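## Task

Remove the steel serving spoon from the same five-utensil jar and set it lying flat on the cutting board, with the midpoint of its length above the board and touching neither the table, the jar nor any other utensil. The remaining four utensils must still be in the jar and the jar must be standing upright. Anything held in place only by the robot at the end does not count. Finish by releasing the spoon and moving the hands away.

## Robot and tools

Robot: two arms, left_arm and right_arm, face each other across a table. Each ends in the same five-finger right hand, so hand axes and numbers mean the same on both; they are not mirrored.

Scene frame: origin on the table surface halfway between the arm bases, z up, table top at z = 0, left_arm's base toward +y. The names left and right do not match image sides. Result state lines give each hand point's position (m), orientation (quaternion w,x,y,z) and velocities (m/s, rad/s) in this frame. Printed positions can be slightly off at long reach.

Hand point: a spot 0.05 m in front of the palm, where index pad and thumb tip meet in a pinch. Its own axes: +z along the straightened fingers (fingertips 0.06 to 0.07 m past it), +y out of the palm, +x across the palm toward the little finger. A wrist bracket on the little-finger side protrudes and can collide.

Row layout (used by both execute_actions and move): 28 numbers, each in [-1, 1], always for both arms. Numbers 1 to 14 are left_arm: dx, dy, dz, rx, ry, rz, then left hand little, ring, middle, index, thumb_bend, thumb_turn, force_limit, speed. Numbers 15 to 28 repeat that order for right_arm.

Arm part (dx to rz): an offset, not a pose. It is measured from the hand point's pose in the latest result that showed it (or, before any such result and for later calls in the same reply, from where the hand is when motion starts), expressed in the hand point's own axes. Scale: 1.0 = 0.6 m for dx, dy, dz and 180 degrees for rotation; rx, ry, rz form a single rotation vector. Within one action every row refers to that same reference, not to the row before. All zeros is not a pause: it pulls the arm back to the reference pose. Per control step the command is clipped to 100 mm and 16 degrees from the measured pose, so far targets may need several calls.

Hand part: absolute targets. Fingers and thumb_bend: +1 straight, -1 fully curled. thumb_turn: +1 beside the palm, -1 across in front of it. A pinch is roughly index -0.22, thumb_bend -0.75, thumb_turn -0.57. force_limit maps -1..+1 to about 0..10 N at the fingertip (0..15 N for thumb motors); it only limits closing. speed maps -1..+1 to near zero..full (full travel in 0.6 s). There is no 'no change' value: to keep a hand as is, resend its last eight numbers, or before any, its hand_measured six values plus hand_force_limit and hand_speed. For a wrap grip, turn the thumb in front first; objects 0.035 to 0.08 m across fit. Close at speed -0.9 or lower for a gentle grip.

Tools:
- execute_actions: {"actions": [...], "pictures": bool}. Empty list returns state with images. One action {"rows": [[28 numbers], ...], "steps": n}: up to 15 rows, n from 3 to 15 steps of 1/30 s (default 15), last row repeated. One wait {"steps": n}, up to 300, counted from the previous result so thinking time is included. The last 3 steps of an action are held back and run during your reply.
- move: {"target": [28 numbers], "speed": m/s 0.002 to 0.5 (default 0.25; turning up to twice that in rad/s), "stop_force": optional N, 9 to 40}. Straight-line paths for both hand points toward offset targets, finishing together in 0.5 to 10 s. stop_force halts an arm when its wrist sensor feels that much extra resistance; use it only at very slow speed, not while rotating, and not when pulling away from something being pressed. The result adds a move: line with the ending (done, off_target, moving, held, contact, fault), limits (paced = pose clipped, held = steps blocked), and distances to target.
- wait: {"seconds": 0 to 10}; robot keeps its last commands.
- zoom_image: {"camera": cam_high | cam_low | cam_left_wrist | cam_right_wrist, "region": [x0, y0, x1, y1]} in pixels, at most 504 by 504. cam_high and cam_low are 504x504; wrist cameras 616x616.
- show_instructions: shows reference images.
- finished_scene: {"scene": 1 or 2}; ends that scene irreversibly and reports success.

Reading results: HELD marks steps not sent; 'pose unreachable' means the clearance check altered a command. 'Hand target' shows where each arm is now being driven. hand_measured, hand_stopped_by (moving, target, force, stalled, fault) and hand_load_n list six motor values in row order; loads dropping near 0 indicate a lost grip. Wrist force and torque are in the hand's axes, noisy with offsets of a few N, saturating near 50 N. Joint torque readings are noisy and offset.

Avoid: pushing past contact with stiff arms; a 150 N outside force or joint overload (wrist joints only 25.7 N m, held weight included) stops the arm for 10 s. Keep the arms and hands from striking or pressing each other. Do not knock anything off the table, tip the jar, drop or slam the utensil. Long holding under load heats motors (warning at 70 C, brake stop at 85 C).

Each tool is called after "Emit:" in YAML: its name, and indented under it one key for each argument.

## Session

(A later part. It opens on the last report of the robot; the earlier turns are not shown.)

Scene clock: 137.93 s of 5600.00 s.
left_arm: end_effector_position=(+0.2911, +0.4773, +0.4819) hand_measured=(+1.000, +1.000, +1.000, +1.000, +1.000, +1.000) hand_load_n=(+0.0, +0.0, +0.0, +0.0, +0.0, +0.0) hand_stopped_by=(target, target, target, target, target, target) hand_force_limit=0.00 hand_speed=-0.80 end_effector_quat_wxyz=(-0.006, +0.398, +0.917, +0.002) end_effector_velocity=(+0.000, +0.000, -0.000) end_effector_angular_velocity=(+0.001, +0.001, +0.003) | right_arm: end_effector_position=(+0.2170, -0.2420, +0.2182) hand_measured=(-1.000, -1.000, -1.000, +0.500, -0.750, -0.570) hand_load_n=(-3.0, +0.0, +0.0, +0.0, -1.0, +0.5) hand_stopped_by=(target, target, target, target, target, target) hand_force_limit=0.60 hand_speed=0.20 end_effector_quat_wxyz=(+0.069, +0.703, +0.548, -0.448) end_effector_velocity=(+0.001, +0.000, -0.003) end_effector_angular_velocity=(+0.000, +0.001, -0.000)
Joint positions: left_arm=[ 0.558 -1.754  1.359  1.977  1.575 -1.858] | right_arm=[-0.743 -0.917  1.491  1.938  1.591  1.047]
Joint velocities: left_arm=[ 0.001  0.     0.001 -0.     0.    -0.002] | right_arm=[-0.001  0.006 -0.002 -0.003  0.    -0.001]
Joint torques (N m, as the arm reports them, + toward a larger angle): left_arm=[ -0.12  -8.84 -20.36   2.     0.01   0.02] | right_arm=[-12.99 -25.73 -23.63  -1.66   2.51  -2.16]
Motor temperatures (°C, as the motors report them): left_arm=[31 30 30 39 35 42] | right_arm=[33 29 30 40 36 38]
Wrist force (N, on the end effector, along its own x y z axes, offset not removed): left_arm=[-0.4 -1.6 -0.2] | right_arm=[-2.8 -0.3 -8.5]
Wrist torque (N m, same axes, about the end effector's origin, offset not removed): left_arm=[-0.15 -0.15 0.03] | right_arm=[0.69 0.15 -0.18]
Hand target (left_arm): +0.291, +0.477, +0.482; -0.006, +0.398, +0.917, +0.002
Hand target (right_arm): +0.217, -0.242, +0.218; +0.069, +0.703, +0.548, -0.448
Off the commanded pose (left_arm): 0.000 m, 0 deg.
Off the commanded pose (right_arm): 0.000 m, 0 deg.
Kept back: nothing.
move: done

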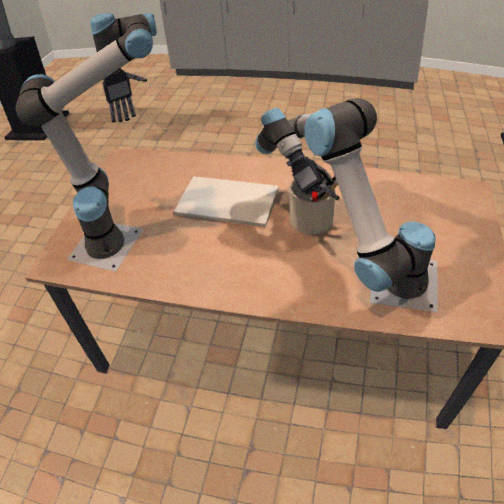

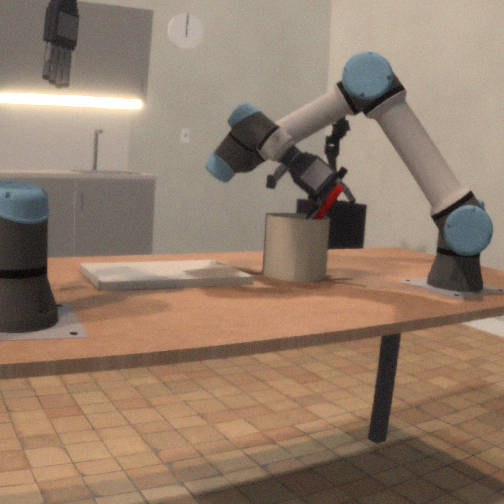

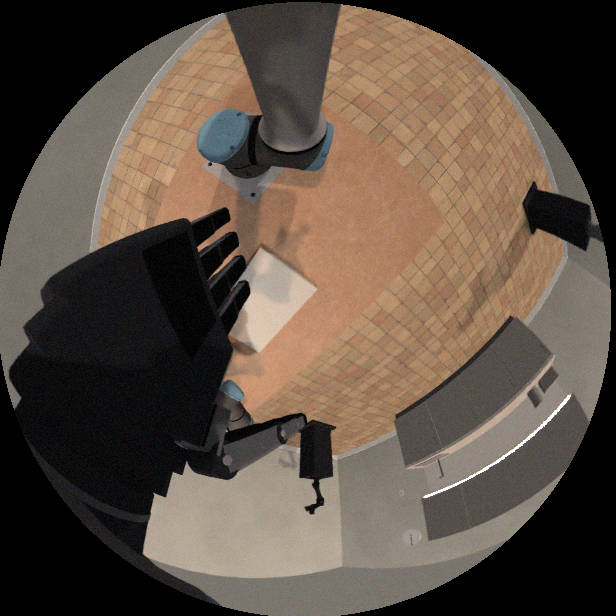

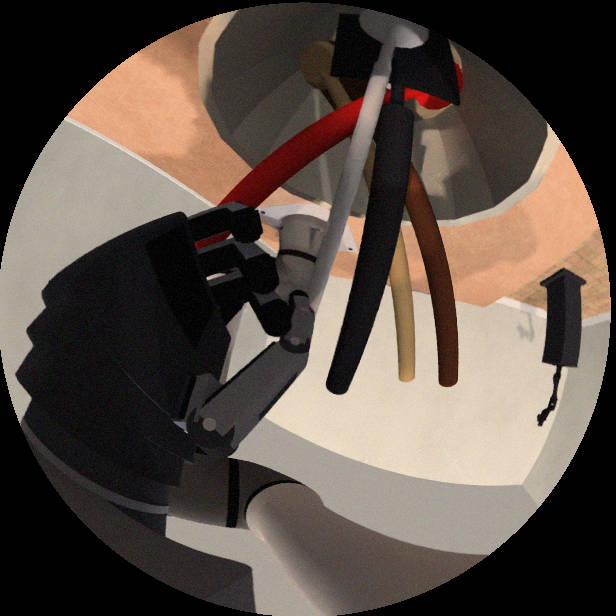

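Steel now passes beneath the thumb tip with slight thumb load. Close index.

Emit:
move:
  target: [0,0,0,0,0,0,1,1,1,1,1,1,0,-0.8, 0,0,0,0,0,0, -1,-1,-1,-0.5,-0.75,-0.57,0.6,-0.5]

Emit:
move:
  target: [0,0,0,0,0,0,1,1,1,1,1,1,0,-0.8, -0.05,0,-0.01,0,0,0, -1,-1,-1,-0.5,-0.75,-0.57,0.6,-0.5]
  speed: 0.03

Emit:
zoom_image:
  camera: "cam_right_wrist"
  region: [150,50,500,400]

Scene clock: 139.33 s of 5600.00 s.
left_arm: end_effector_position=(+0.2911, +0.4773, +0.4819) hand_measured=(+1.000, +1.000, +1.000, +1.000, +1.000, +1.000) hand_load_n=(+0.0, +0.0, +0.0, +0.0, +0.0, +0.0) hand_stopped_by=(target, target, target, target, target, target) hand_force_limit=0.00 hand_speed=-0.80 end_effector_quat_wxyz=(-0.006, +0.398, +0.917, +0.002) end_effector_velocity=(+0.000, -0.000, -0.000) end_effector_angular_velocity=(+0.002, +0.000, -0.000) | right_arm: end_effector_position=(+0.2170, -0.2420, +0.2182) hand_measured=(-1.000, -1.000, -1.000, -0.240, -0.750, -0.570) hand_load_n=(-3.0, +0.0, +0.0, +10.5, +0.5, -0.5) hand_stopped_by=(target, target, target, force, target, target) hand_force_limit=0.60 hand_speed=-0.50 end_effector_quat_wxyz=(+0.069, +0.703, +0.548, -0.448) end_effector_velocity=(+0.000, -0.000, +0.000) end_effector_angular_velocity=(-0.001, -0.001, -0.000)
Joint positions: left_arm=[ 0.558 -1.754  1.359  1.977  1.575 -1.858] | right_arm=[-0.743 -0.917  1.491  1.938  1.591  1.047]
Joint velocities: left_arm=[-0.     0.002 -0.     0.    -0.001  0.   ] | right_arm=[-0.001  0.     0.    -0.     0.001  0.001]
Joint torques (N m, as the arm reports them, + toward a larger angle): left_arm=[ -0.11  -8.31 -20.76   1.94   0.01   0.05] | right_arm=[ 14.99 -47.85  -3.22   4.81  -2.13   1.96]
Motor temperatures (°C, as the motors report them): left_arm=[31 30 30 39 35 42] | right_arm=[33 29 30 40 36 38]
Wrist force (N, on the end effector, along its own x y z axes, offset not removed): left_arm=[-0.1 -0.1 0.7] | right_arm=[-1.9 3.4 -4.6]
Wrist torque (N m, same axes, about the end effector's origin, offset not removed): left_arm=[-0.02 -0.24 0.02] | right_arm=[0.65 0.07 0.04]
Hand target (left_arm): +0.291, +0.477, +0.482; -0.006, +0.398, +0.917, +0.002
Hand target (right_arm): +0.217, -0.242, +0.218; +0.069, +0.703, +0.548, -0.448
Off the commanded pose (left_arm): 0.000 m, 0 deg.
Off the commanded pose (right_arm): 0.000 m, 0 deg.
Kept back: nothing.
move: done

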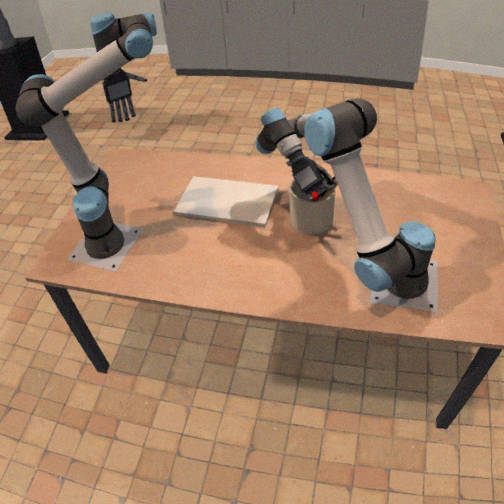

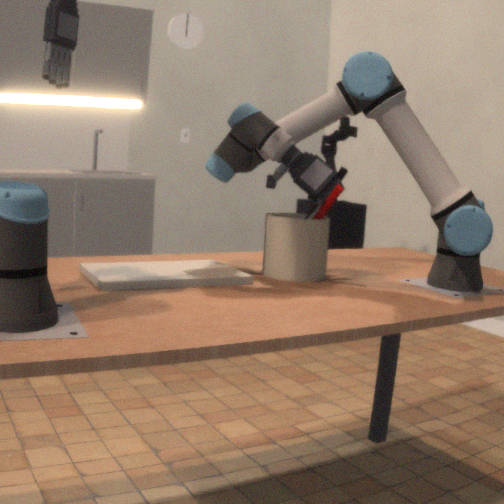

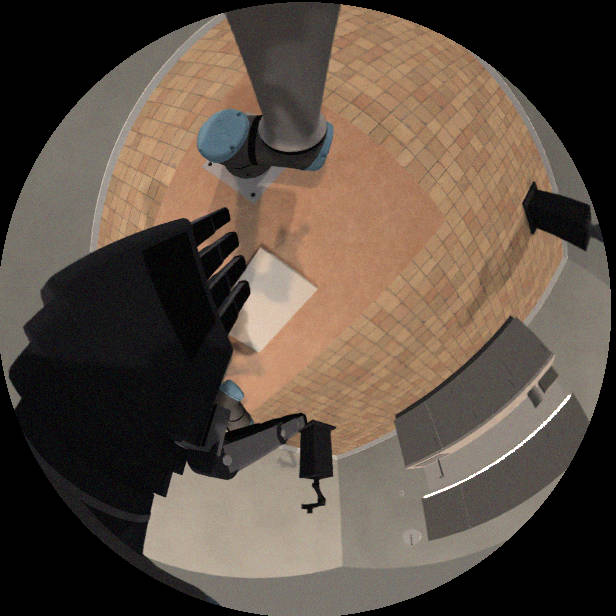

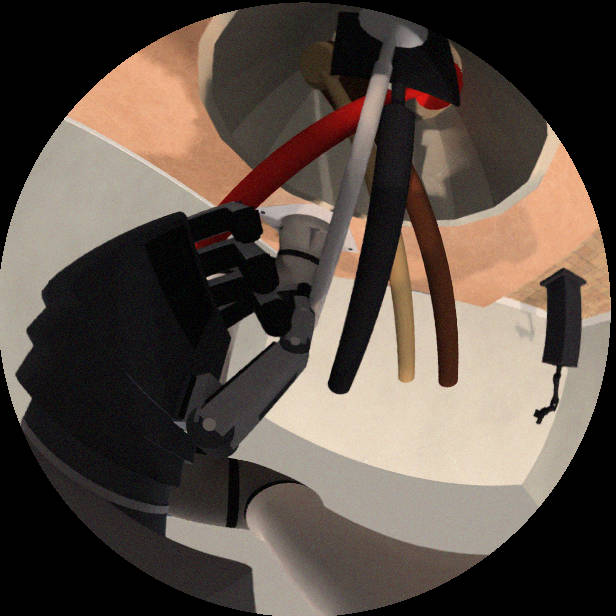

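Scene clock: 140.73 s of 5600.00 s.
left_arm: end_effector_position=(+0.2911, +0.4773, +0.4819) hand_measured=(+1.000, +1.000, +1.000, +1.000, +1.000, +1.000) hand_load_n=(+0.0, +0.0, +0.0, +0.0, +0.0, +0.0) hand_stopped_by=(target, target, target, target, target, target) hand_force_limit=0.00 hand_speed=-0.80 end_effector_quat_wxyz=(-0.006, +0.398, +0.917, +0.002) end_effector_velocity=(-0.000, +0.000, +0.000) end_effector_angular_velocity=(-0.000, +0.001, +0.000) | right_arm: end_effector_position=(+0.2204, -0.2596, +0.2426) hand_measured=(-1.000, -1.000, -1.000, -0.240, -0.750, -0.570) hand_load_n=(+0.0, +0.0, +0.0, +10.5, +0.5, -0.5) hand_stopped_by=(target, target, target, force, target, target) hand_force_limit=0.60 hand_speed=-0.50 end_effector_quat_wxyz=(+0.069, +0.703, +0.548, -0.448) end_effector_velocity=(+0.001, -0.002, +0.002) end_effector_angular_velocity=(+0.000, +0.001, -0.001)
Joint positions: left_arm=[ 0.558 -1.754  1.359  1.977  1.575 -1.858] | right_arm=[-0.772 -0.975  1.518  1.968  1.614  1.03 ]
Joint velocities: left_arm=[ 0.001 -0.001 -0.     0.001  0.001  0.   ] | right_arm=[-0.004 -0.004  0.002  0.003  0.001 -0.002]
Joint torques (N m, as the arm reports them, + toward a larger angle): left_arm=[  0.04  -8.5  -20.01   2.02   0.08   0.11] | right_arm=[-15.14 -48.72  -4.21   5.41   2.28  -2.09]
Motor temperatures (°C, as the motors report them): left_arm=[31 30 30 39 35 42] | right_arm=[33 29 30 40 36 38]
Wrist force (N, on the end effector, along its own x y z axes, offset not removed): left_arm=[-0.3 -1.5 1.0] | right_arm=[-0.2 0.8 2.2]
Wrist torque (N m, same axes, about the end effector's origin, offset not removed): left_arm=[-0.27 -0.22 -0.02] | right_arm=[0.22 -0.26 -0.02]
Hand target (left_arm): +0.291, +0.477, +0.482; -0.006, +0.398, +0.917, +0.002
Hand target (right_arm): +0.220, -0.260, +0.243; +0.069, +0.703, +0.548, -0.448
Off the commanded pose (left_arm): 0.000 m, 0 deg.
Off the commanded pose (right_arm): 0.000 m, 0 deg.
Kept back: nothing.
move: done

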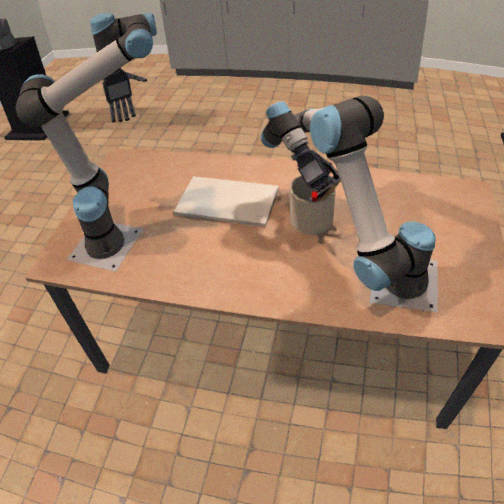

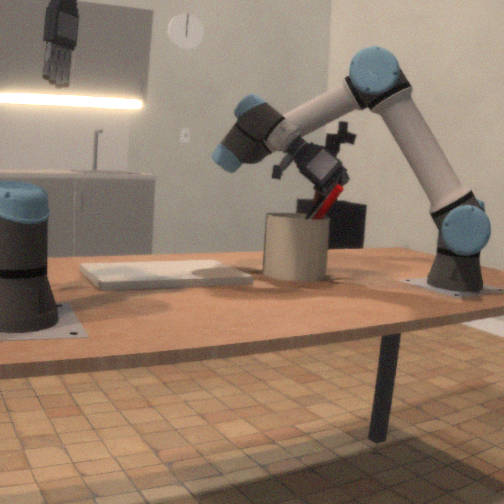

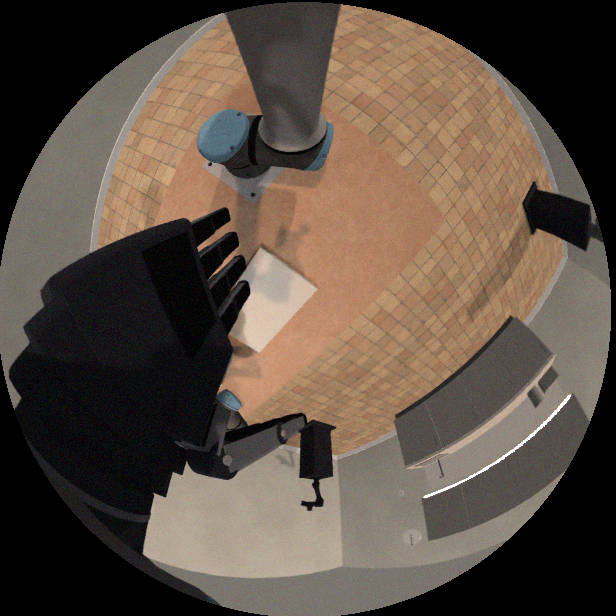

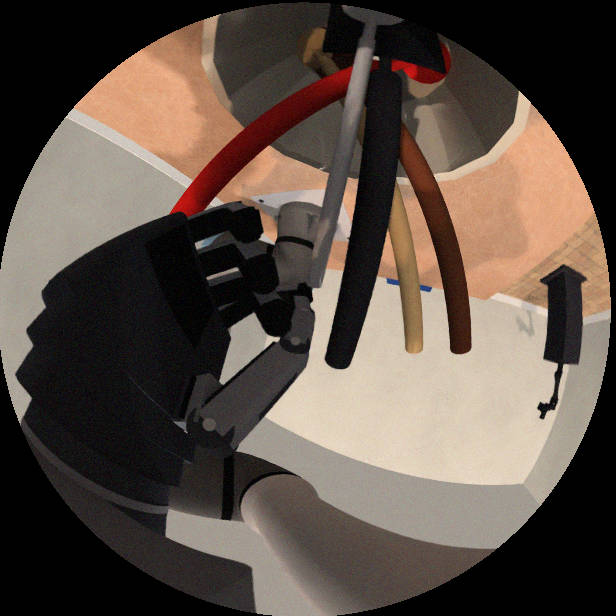

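Region (150, 50, 500, 400) of cam_right_wrist's 616x616 image, scaled by 1.440, with more detail than that image has.

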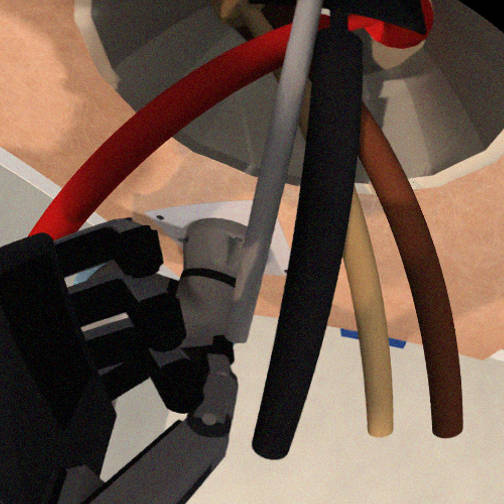

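Emit:
move:
  target: [0,0,0,0,0,0,1,1,1,1,1,1,0,-0.8, 0,0,0,0,0,0, -1,-1,-1,0.7,-0.6,-0.57,0.6,-0.3]

Scene clock: 142.13 s of 5600.00 s.
left_arm: end_effector_position=(+0.2911, +0.4773, +0.4819) hand_measured=(+1.000, +1.000, +1.000, +1.000, +1.000, +1.000) hand_load_n=(+0.0, +0.0, +0.0, +0.0, +0.0, +0.0) hand_stopped_by=(target, target, target, target, target, target) hand_force_limit=0.00 hand_speed=-0.80 end_effector_quat_wxyz=(-0.006, +0.398, +0.917, +0.002) end_effector_velocity=(+0.000, +0.000, +0.000) end_effector_angular_velocity=(-0.002, -0.002, +0.002) | right_arm: end_effector_position=(+0.2204, -0.2596, +0.2426) hand_measured=(-1.000, -1.000, -1.000, +0.700, -0.600, -0.570) hand_load_n=(+0.0, +0.0, +0.0, +0.0, +0.0, +0.0) hand_stopped_by=(target, target, target, target, target, target) hand_force_limit=0.60 hand_speed=-0.30 end_effector_quat_wxyz=(+0.069, +0.703, +0.548, -0.448) end_effector_velocity=(+0.000, -0.000, +0.000) end_effector_angular_velocity=(-0.001, -0.001, -0.001)
Joint positions: left_arm=[ 0.558 -1.754  1.359  1.977  1.575 -1.858] | right_arm=[-0.772 -0.975  1.518  1.968  1.614  1.03 ]
Joint velocities: left_arm=[ 0.001 -0.001  0.    -0.002 -0.001 -0.001] | right_arm=[-0.    -0.     0.    -0.     0.001  0.001]
Joint torques (N m, as the arm reports them, + toward a larger angle): left_arm=[ -0.35  -8.64 -20.46   2.01   0.03   0.06] | right_arm=[ 13.79 -27.01 -26.     0.42  -1.75   2.45]
Motor temperatures (°C, as the motors report them): left_arm=[31 30 30 39 35 42] | right_arm=[33 29 30 40 36 38]
Wrist force (N, on the end effector, along its own x y z axes, offset not removed): left_arm=[0.0 -0.1 1.7] | right_arm=[2.3 2.8 2.5]
Wrist torque (N m, same axes, about the end effector's origin, offset not removed): left_arm=[-0.13 -0.25 0.10] | right_arm=[0.45 -0.59 0.08]
Hand target (left_arm): +0.291, +0.477, +0.482; -0.006, +0.398, +0.917, +0.002
Hand target (right_arm): +0.220, -0.260, +0.243; +0.069, +0.703, +0.548, -0.448
Off the commanded pose (left_arm): 0.000 m, 0 deg.
Off the commanded pose (right_arm): 0.000 m, 0 deg.
Kept back: nothing.
move: done

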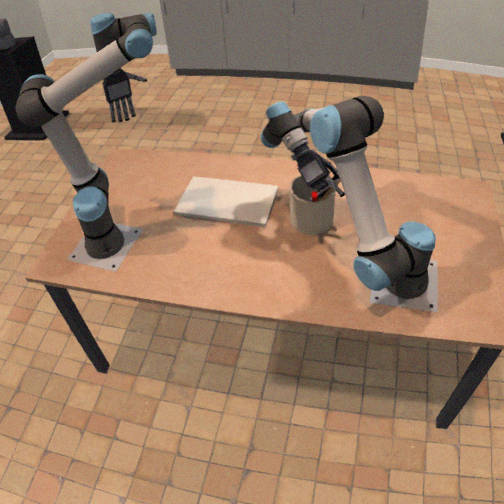

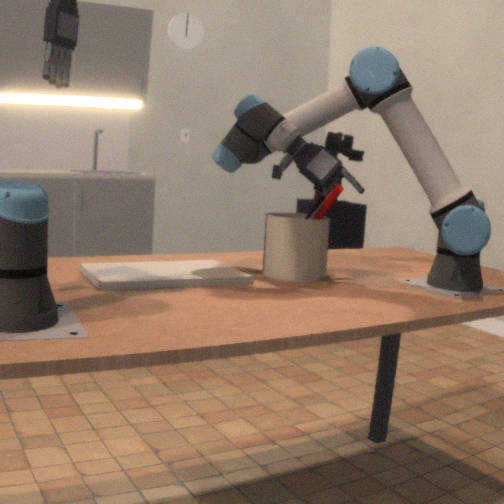

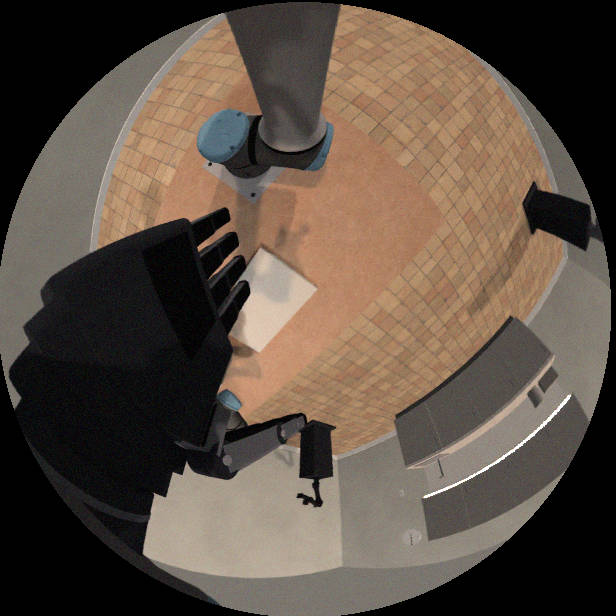

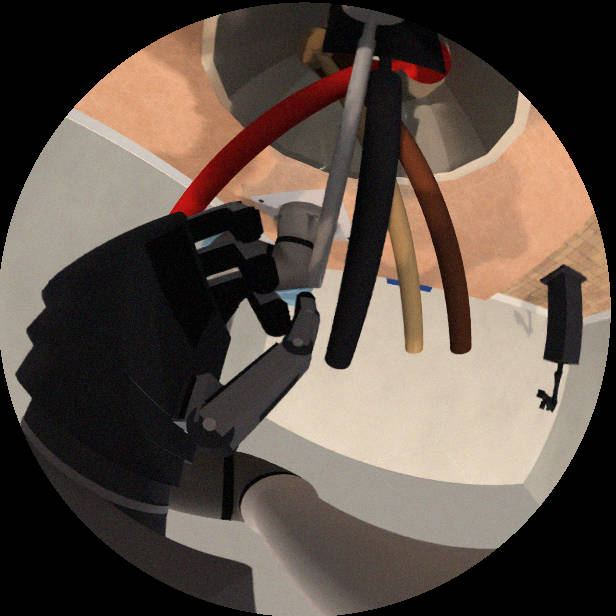

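Emit:
move:
  target: [0,0,0,0,0,0,1,1,1,1,1,1,0,-0.8, 0.03,0.02,0.05,0,0,0, -1,-1,-1,1,-0.2,-0.57,0.6,-0.3]
  speed: 0.015
  stop_force: 9

Scene clock: 143.93 s of 5600.00 s.
left_arm: end_effector_position=(+0.2911, +0.4773, +0.4819) hand_measured=(+1.000, +1.000, +1.000, +1.000, +1.000, +1.000) hand_load_n=(+0.0, +0.0, +0.0, +0.0, +0.0, +0.0) hand_stopped_by=(target, target, target, target, target, target) hand_force_limit=0.00 hand_speed=-0.80 end_effector_quat_wxyz=(-0.006, +0.398, +0.917, +0.002) end_effector_velocity=(-0.000, +0.000, +0.000) end_effector_angular_velocity=(-0.001, -0.000, +0.001) | right_arm: end_effector_position=(+0.2173, -0.2641, +0.2260) hand_measured=(-1.000, -1.000, -1.000, +1.000, -0.200, -0.570) hand_load_n=(-0.5, +0.0, +0.0, +0.0, +0.0, +0.0) hand_stopped_by=(target, target, target, target, target, target) hand_force_limit=0.60 hand_speed=-0.30 end_effector_quat_wxyz=(+0.069, +0.703, +0.548, -0.448) end_effector_velocity=(+0.001, +0.001, +0.007) end_effector_angular_velocity=(-0.001, -0.000, -0.001)
Joint positions: left_arm=[ 0.558 -1.754  1.359  1.977  1.575 -1.858] | right_arm=[-0.774 -0.965  1.552  1.924  1.615  1.029]
Joint velocities: left_arm=[ 0. -0. -0.  0.  0. -0.] | right_arm=[ 0.    -0.004 -0.012  0.017 -0.     0.002]
Joint torques (N m, as the arm reports them, + toward a larger angle): left_arm=[  0.29  -8.14 -20.26   1.98  -0.06   0.03] | right_arm=[ -0.91 -48.64 -24.99   5.78  -0.43  -1.45]
Motor temperatures (°C, as the motors report them): left_arm=[31 30 30 39 35 42] | right_arm=[33 29 30 40 36 38]
Wrist force (N, on the end effector, along its own x y z axes, offset not removed): left_arm=[-1.0 -1.2 -0.1] | right_arm=[-1.3 6.2 -3.8]
Wrist torque (N m, same axes, about the end effector's origin, offset not removed): left_arm=[-0.13 -0.07 0.02] | right_arm=[0.79 0.16 0.19]
Hand target (left_arm): +0.291, +0.477, +0.482; -0.006, +0.398, +0.917, +0.002
Hand target (right_arm): +0.217, -0.264, +0.227; +0.069, +0.703, +0.548, -0.448
Off the commanded pose (left_arm): 0.000 m, 0 deg.
Off the commanded pose (right_arm): 0.019 m, 0 deg.
Kept back: nothing.
move: contact (right_arm)

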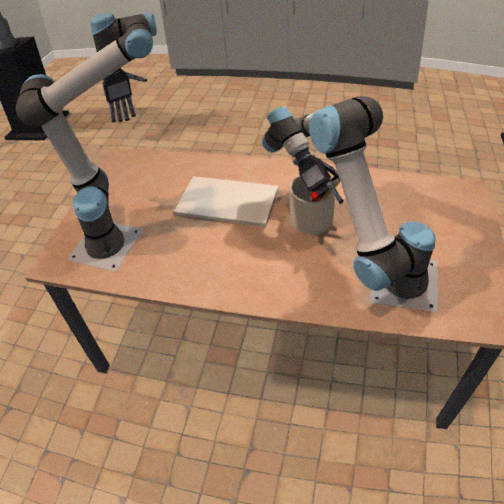

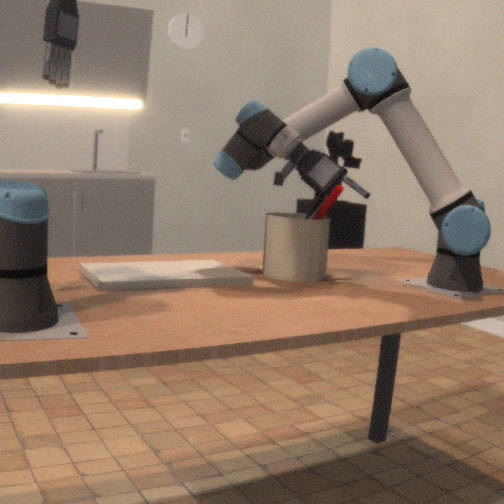

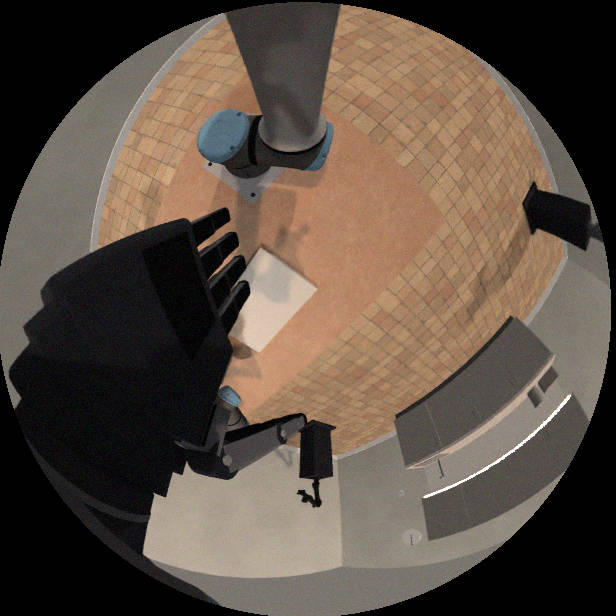

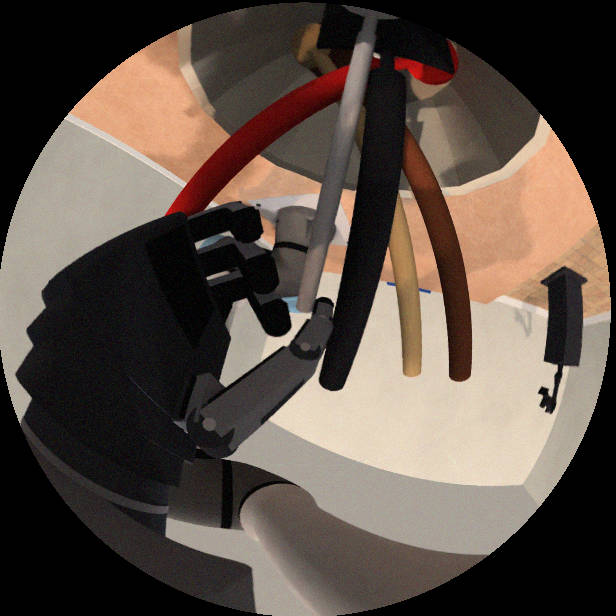

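Emit:
move:
  target: [0,0,0,0,0,0,1,1,1,1,1,1,0,-0.8, 0.035,0,0,0,0,0, -1,-1,-1,1,-0.2,-0.57,0.6,-0.3]
  speed: 0.012
  stop_force: 10

Emit:
move:
  target: [0,0,0,0,0,0,1,1,1,1,1,1,0,-0.8, 0,0,0,0,0,0, -1,-1,-1,-0.6,-0.9,-0.57,0.6,-0.5]

Scene clock: 145.00 s of 5600.00 s.
left_arm: end_effector_position=(+0.2911, +0.4773, +0.4819) hand_measured=(+1.000, +1.000, +1.000, +1.000, +1.000, +1.000) hand_load_n=(+0.0, +0.0, +0.0, +0.0, +0.0, +0.0) hand_stopped_by=(target, target, target, target, target, target) hand_force_limit=0.00 hand_speed=-0.80 end_effector_quat_wxyz=(-0.006, +0.398, +0.917, +0.002) end_effector_velocity=(+0.001, -0.001, -0.000) end_effector_angular_velocity=(+0.001, -0.000, +0.001) | right_arm: end_effector_position=(+0.2173, -0.2602, +0.2228) hand_measured=(-1.000, -1.000, -1.000, +1.000, -0.200, -0.570) hand_load_n=(-0.5, +0.0, +0.0, +0.0, +0.0, +0.0) hand_stopped_by=(target, target, target, target, target, target) hand_force_limit=0.60 hand_speed=-0.30 end_effector_quat_wxyz=(+0.069, +0.703, +0.548, -0.448) end_effector_velocity=(+0.000, -0.004, +0.003) end_effector_angular_velocity=(-0.001, -0.002, +0.000)
Joint positions: left_arm=[ 0.558 -1.754  1.359  1.977  1.575 -1.858] | right_arm=[-0.768 -0.954  1.543  1.923  1.611  1.032]
Joint velocities: left_arm=[-0.     0.002  0.    -0.001 -0.001 -0.001] | right_arm=[-0.005 -0.01   0.009 -0.     0.005 -0.001]
Joint torques (N m, as the arm reports them, + toward a larger angle): left_arm=[  0.28  -8.53 -20.43   2.03   0.02   0.04] | right_arm=[-12.21 -48.61  -2.64   3.27   1.7   -2.68]
Motor temperatures (°C, as the motors report them): left_arm=[31 30 30 39 35 42] | right_arm=[33 29 30 40 36 38]
Wrist force (N, on the end effector, along its own x y z axes, offset not removed): left_arm=[-0.3 -1.0 0.2] | right_arm=[-1.2 7.0 -4.3]
Wrist torque (N m, same axes, about the end effector's origin, offset not removed): left_arm=[-0.09 -0.24 0.08] | right_arm=[1.11 0.03 0.13]
Hand target (left_arm): +0.291, +0.477, +0.482; -0.006, +0.398, +0.917, +0.002
Hand target (right_arm): +0.217, -0.261, +0.223; +0.069, +0.703, +0.548, -0.448
Off the commanded pose (left_arm): 0.000 m, 0 deg.
Off the commanded pose (right_arm): 0.016 m, 0 deg.
Kept back: nothing.
move: contact (right_arm)

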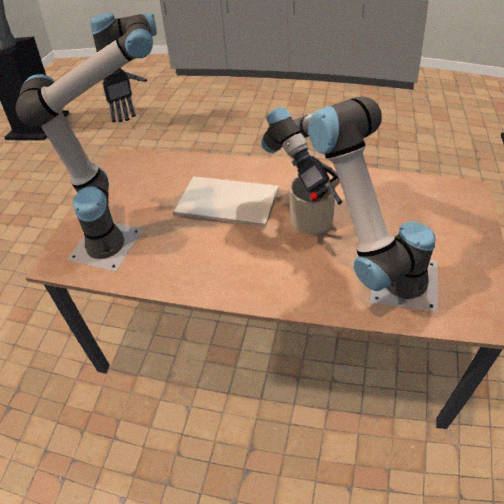

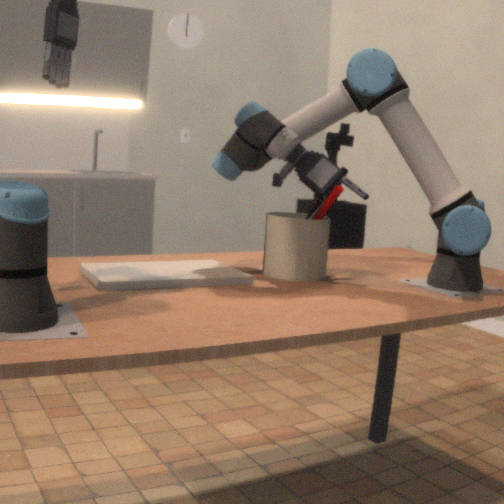

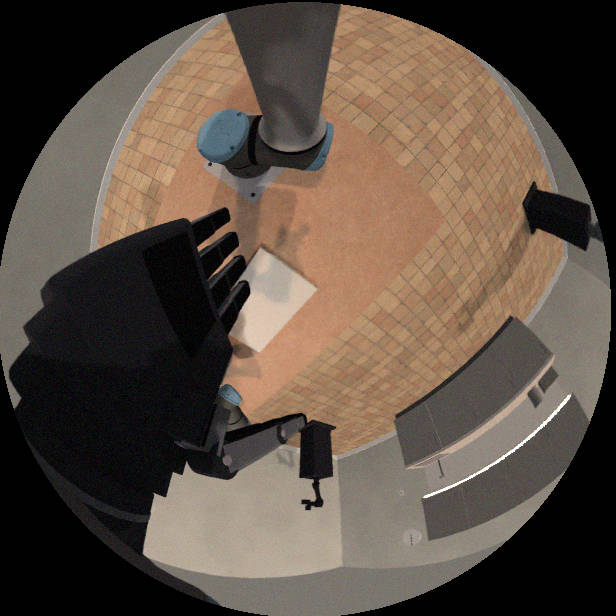

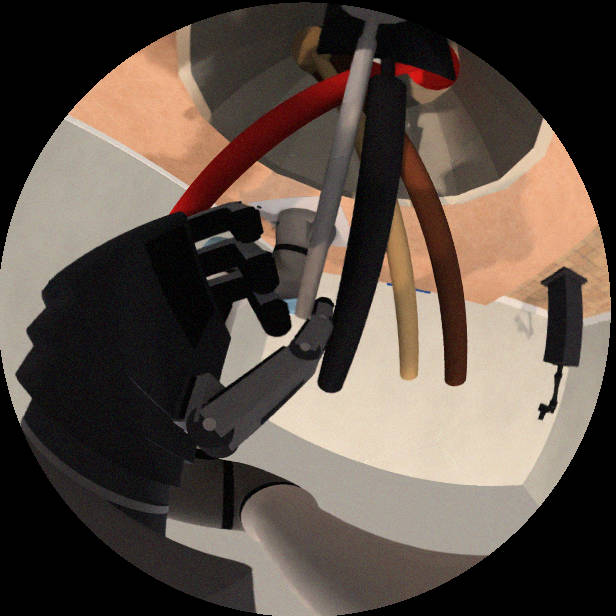

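Scene clock: 146.77 s of 5600.00 s.
left_arm: end_effector_position=(+0.2911, +0.4773, +0.4819) hand_measured=(+1.000, +1.000, +1.000, +1.000, +1.000, +1.000) hand_load_n=(+0.0, +0.0, +0.0, +0.0, +0.0, +0.0) hand_stopped_by=(target, target, target, target, target, target) hand_force_limit=0.00 hand_speed=-0.80 end_effector_quat_wxyz=(-0.006, +0.398, +0.917, +0.002) end_effector_velocity=(+0.000, +0.000, +0.000) end_effector_angular_velocity=(+0.000, -0.000, +0.001) | right_arm: end_effector_position=(+0.2173, -0.2602, +0.2228) hand_measured=(-1.000, -1.000, -1.000, -0.236, -0.898, -0.570) hand_load_n=(-0.5, +0.0, -0.5, +10.5, +1.5, -0.5) hand_stopped_by=(target, target, target, force, target, target) hand_force_limit=0.60 hand_speed=-0.50 end_effector_quat_wxyz=(+0.069, +0.703, +0.548, -0.448) end_effector_velocity=(+0.000, -0.000, +0.000) end_effector_angular_velocity=(+0.000, -0.000, -0.001)
Joint positions: left_arm=[ 0.558 -1.754  1.359  1.977  1.575 -1.858] | right_arm=[-0.768 -0.954  1.543  1.923  1.611  1.032]
Joint velocities: left_arm=[-0.    -0.     0.    -0.    -0.    -0.001] | right_arm=[-0.001 -0.    -0.     0.     0.    -0.   ]
Joint torques (N m, as the arm reports them, + toward a larger angle): left_arm=[  0.3   -8.53 -20.12   2.03  -0.05   0.05] | right_arm=[ 15.83 -25.33 -23.19  -0.41  -2.32   2.38]
Motor temperatures (°C, as the motors report them): left_arm=[31 30 30 39 35 42] | right_arm=[33 29 30 40 36 38]
Wrist force (N, on the end effector, along its own x y z axes, offset not removed): left_arm=[0.8 -1.1 0.2] | right_arm=[-0.8 4.0 -3.9]
Wrist torque (N m, same axes, about the end effector's origin, offset not removed): left_arm=[-0.09 -0.35 0.10] | right_arm=[0.65 0.06 0.11]
Hand target (left_arm): +0.291, +0.477, +0.482; -0.006, +0.398, +0.917, +0.002
Hand target (right_arm): +0.217, -0.260, +0.223; +0.069, +0.703, +0.548, -0.448
Off the commanded pose (left_arm): 0.000 m, 0 deg.
Off the commanded pose (right_arm): 0.000 m, 0 deg.
Kept back: nothing.
move: done

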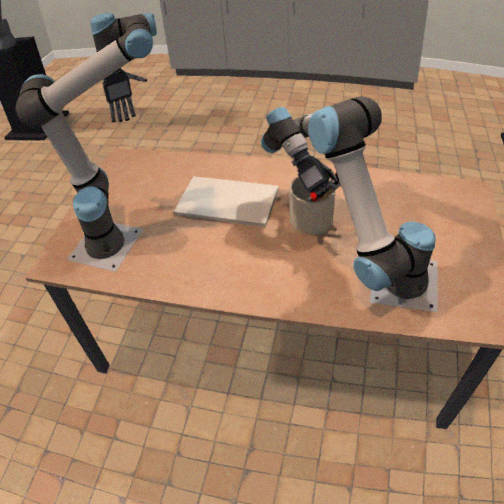

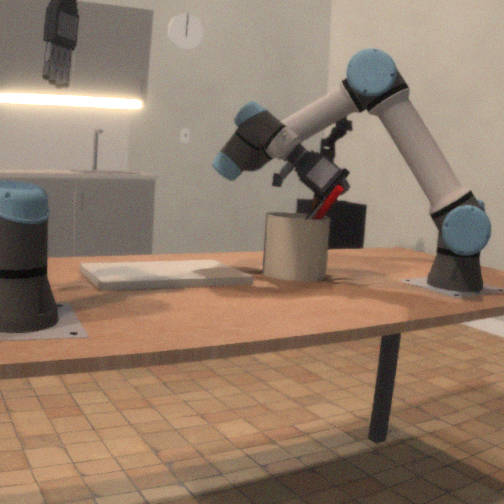

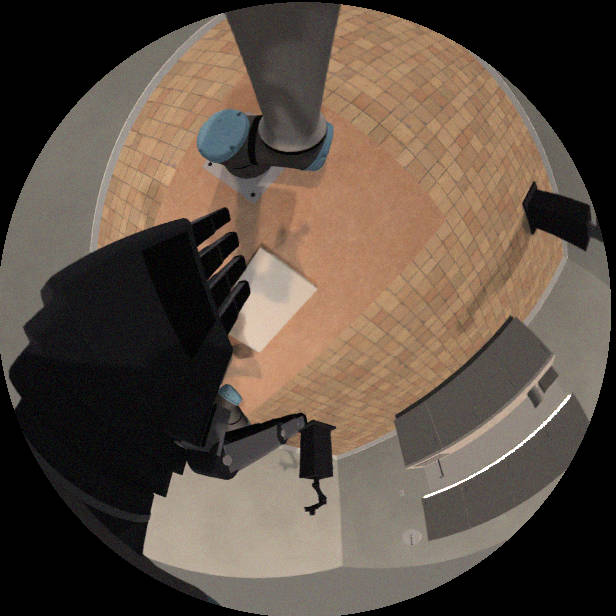

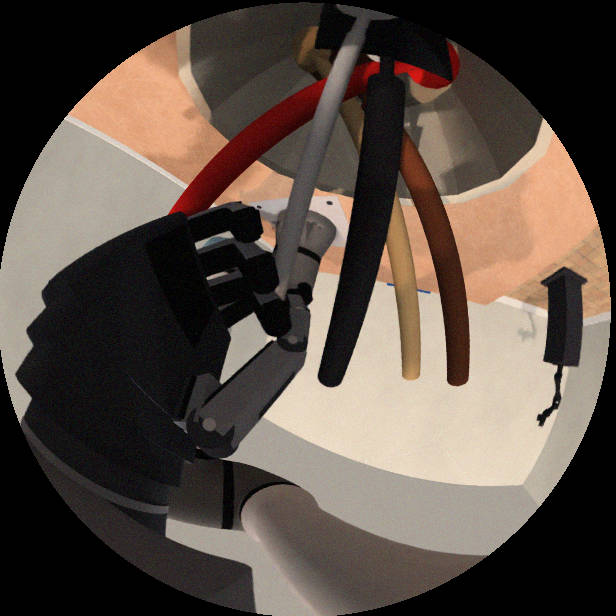

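Emit:
move:
  target: [0,0,0,0,0,0,1,1,1,1,1,1,0,-0.8, 0,0,0,0,0,0, -1,-1,-1,-1,0.3,-0.57,0.6,-0.5]

Emit:
move:
  target: [0,0,0,0,0,0,1,1,1,1,1,1,0,-0.8, -0.06,0,0,0,0,0, -1,-1,-1,-1,0.3,-0.57,0.6,-0.5]
  speed: 0.03

Scene clock: 149.57 s of 5600.00 s.
left_arm: end_effector_position=(+0.2911, +0.4773, +0.4819) hand_measured=(+1.000, +1.000, +1.000, +1.000, +1.000, +1.000) hand_load_n=(+0.0, +0.0, +0.0, +0.0, +0.0, +0.0) hand_stopped_by=(target, target, target, target, target, target) hand_force_limit=0.00 hand_speed=-0.80 end_effector_quat_wxyz=(-0.006, +0.398, +0.917, +0.002) end_effector_velocity=(-0.000, -0.000, -0.000) end_effector_angular_velocity=(-0.002, +0.001, +0.000) | right_arm: end_effector_position=(+0.2173, -0.2602, +0.2228) hand_measured=(-1.000, -1.000, -1.000, -0.236, +0.300, -0.570) hand_load_n=(-0.5, +0.0, +0.0, +0.0, -0.5, -0.5) hand_stopped_by=(target, target, target, force, target, target) hand_force_limit=0.60 hand_speed=-0.50 end_effector_quat_wxyz=(+0.069, +0.703, +0.548, -0.448) end_effector_velocity=(-0.000, +0.000, +0.000) end_effector_angular_velocity=(-0.001, -0.001, -0.001)
Joint positions: left_arm=[ 0.558 -1.754  1.359  1.977  1.575 -1.858] | right_arm=[-0.768 -0.954  1.543  1.923  1.611  1.032]
Joint velocities: left_arm=[-0.    -0.    -0.    -0.001  0.002 -0.001] | right_arm=[ 0.     0.    -0.    -0.    -0.     0.001]
Joint torques (N m, as the arm reports them, + toward a larger angle): left_arm=[ -0.07  -8.32 -20.22   2.05  -0.02   0.1 ] | right_arm=[ 15.94 -26.97 -23.36   0.01  -1.95   2.16]
Motor temperatures (°C, as the motors report them): left_arm=[31 30 30 39 35 42] | right_arm=[33 29 30 40 36 38]
Wrist force (N, on the end effector, along its own x y z axes, offset not removed): left_arm=[-0.2 -1.0 0.7] | right_arm=[-1.9 3.4 -3.9]
Wrist torque (N m, same axes, about the end effector's origin, offset not removed): left_arm=[-0.20 -0.18 0.07] | right_arm=[0.68 0.14 -0.16]
Hand target (left_arm): +0.291, +0.477, +0.482; -0.006, +0.398, +0.917, +0.002
Hand target (right_arm): +0.217, -0.260, +0.223; +0.069, +0.703, +0.548, -0.448
Off the commanded pose (left_arm): 0.000 m, 0 deg.
Off the commanded pose (right_arm): 0.000 m, 0 deg.
Kept back: nothing.
move: done

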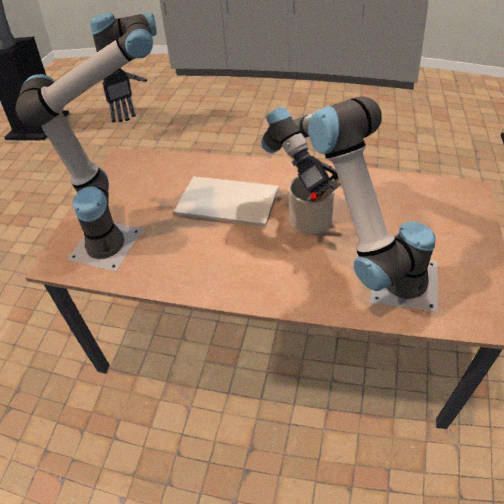

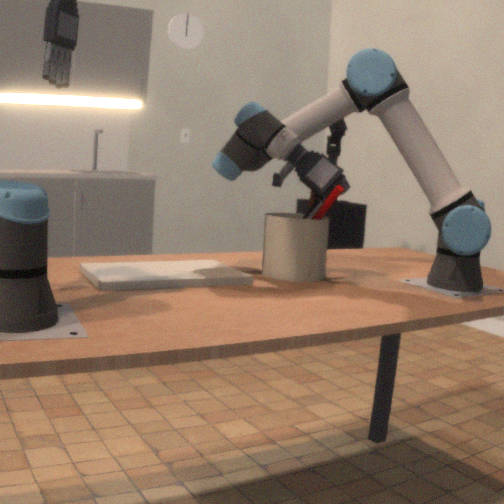

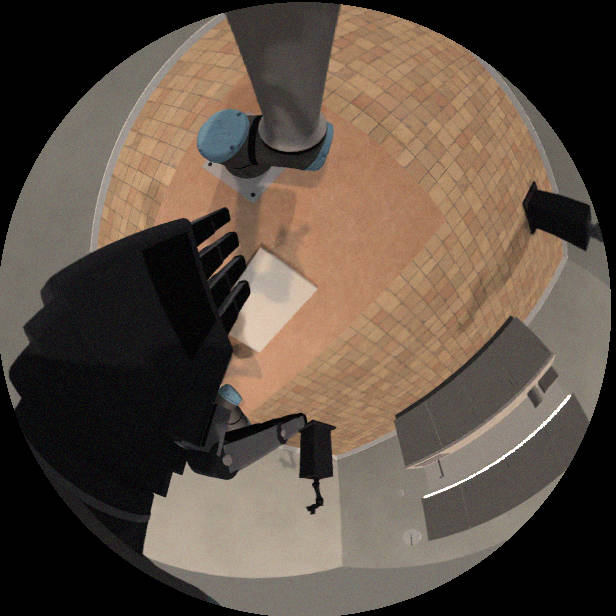

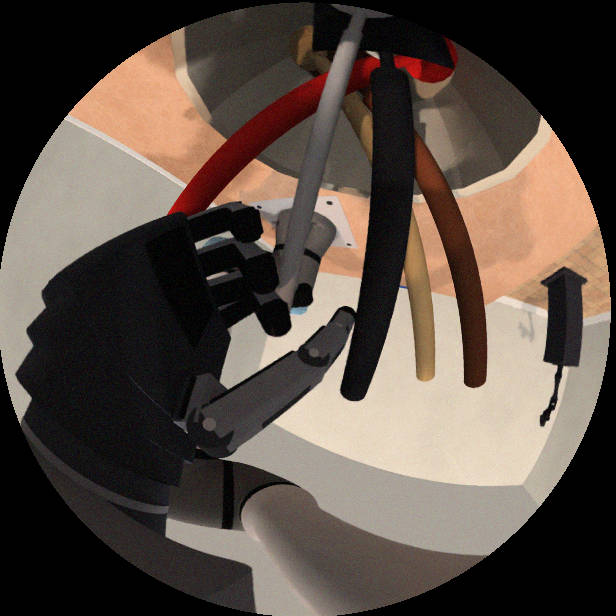

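Scene clock: 151.17 s of 5600.00 s.
left_arm: end_effector_position=(+0.2911, +0.4773, +0.4819) hand_measured=(+1.000, +1.000, +1.000, +1.000, +1.000, +1.000) hand_load_n=(+0.0, +0.0, +0.0, +0.0, +0.0, +0.0) hand_stopped_by=(target, target, target, target, target, target) hand_force_limit=0.00 hand_speed=-0.80 end_effector_quat_wxyz=(-0.006, +0.398, +0.917, +0.002) end_effector_velocity=(+0.000, +0.000, -0.000) end_effector_angular_velocity=(+0.001, -0.000, +0.001) | right_arm: end_effector_position=(+0.2174, -0.2855, +0.2479) hand_measured=(-1.000, -1.000, -1.000, -0.236, +0.300, -0.570) hand_load_n=(+0.0, +0.0, +0.0, +0.0, +0.0, -0.5) hand_stopped_by=(target, target, target, force, target, target) hand_force_limit=0.60 hand_speed=-0.50 end_effector_quat_wxyz=(+0.069, +0.703, +0.548, -0.448) end_effector_velocity=(-0.000, -0.002, +0.002) end_effector_angular_velocity=(-0.000, -0.001, +0.000)
Joint positions: left_arm=[ 0.558 -1.754  1.359  1.977  1.575 -1.858] | right_arm=[-0.805 -1.03   1.595  1.945  1.641  1.01 ]
Joint velocities: left_arm=[ 0.001  0.001  0.001 -0.001 -0.001  0.   ] | right_arm=[-0.002 -0.006  0.003  0.002  0.002 -0.   ]
Joint torques (N m, as the arm reports them, + toward a larger angle): left_arm=[  0.21  -9.09 -19.87   2.01   0.03   0.11] | right_arm=[-15.6  -46.51  -6.15   5.35   2.46  -1.92]
Motor temperatures (°C, as the motors report them): left_arm=[31 30 30 39 35 42] | right_arm=[33 29 30 40 36 38]
Wrist force (N, on the end effector, along its own x y z axes, offset not removed): left_arm=[-1.1 -0.7 0.0] | right_arm=[0.8 2.8 3.2]
Wrist torque (N m, same axes, about the end effector's origin, offset not removed): left_arm=[-0.04 -0.10 -0.06] | right_arm=[0.49 -0.31 0.16]
Hand target (left_arm): +0.291, +0.477, +0.482; -0.006, +0.398, +0.917, +0.002
Hand target (right_arm): +0.217, -0.286, +0.248; +0.069, +0.703, +0.548, -0.448
Off the commanded pose (left_arm): 0.000 m, 0 deg.
Off the commanded pose (right_arm): 0.000 m, 0 deg.
Kept back: nothing.
move: done

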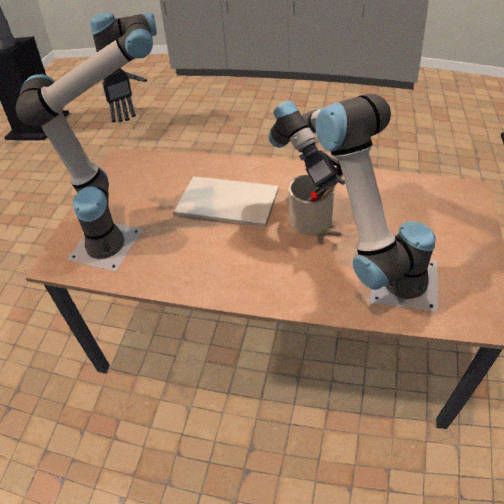

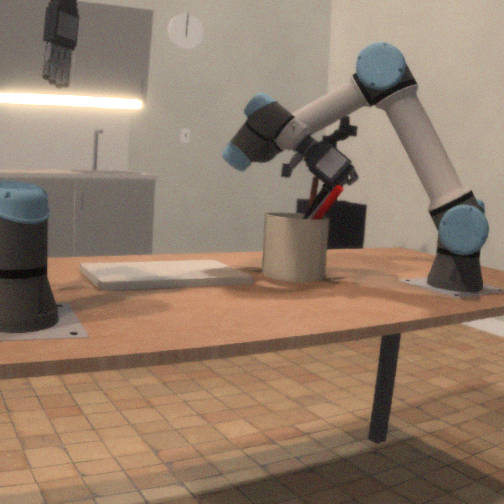

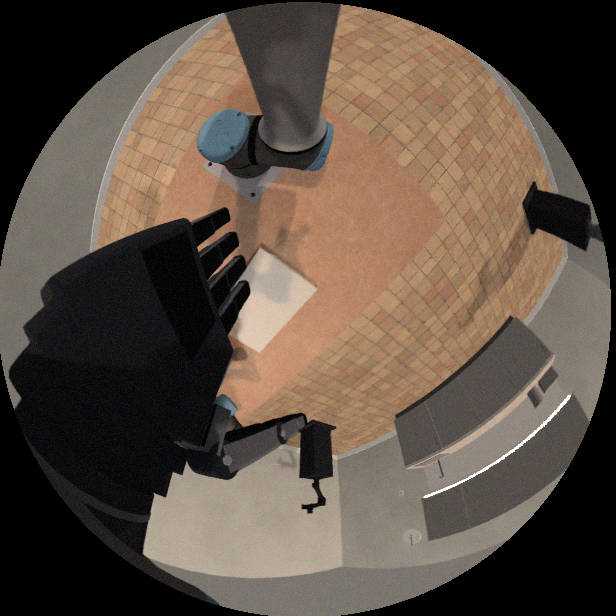

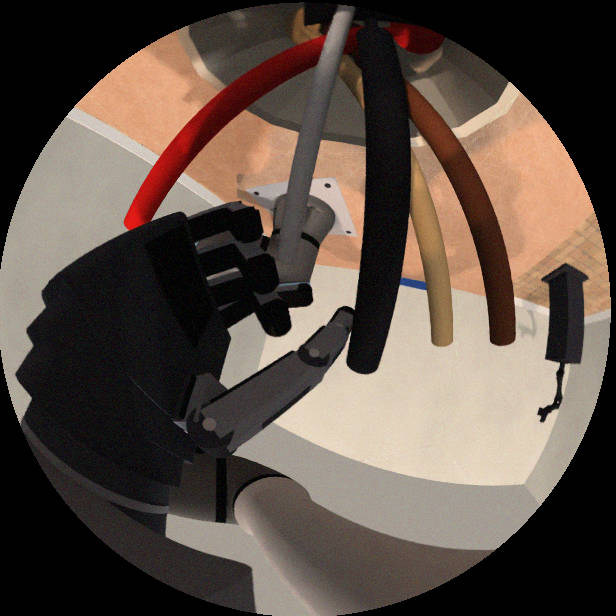

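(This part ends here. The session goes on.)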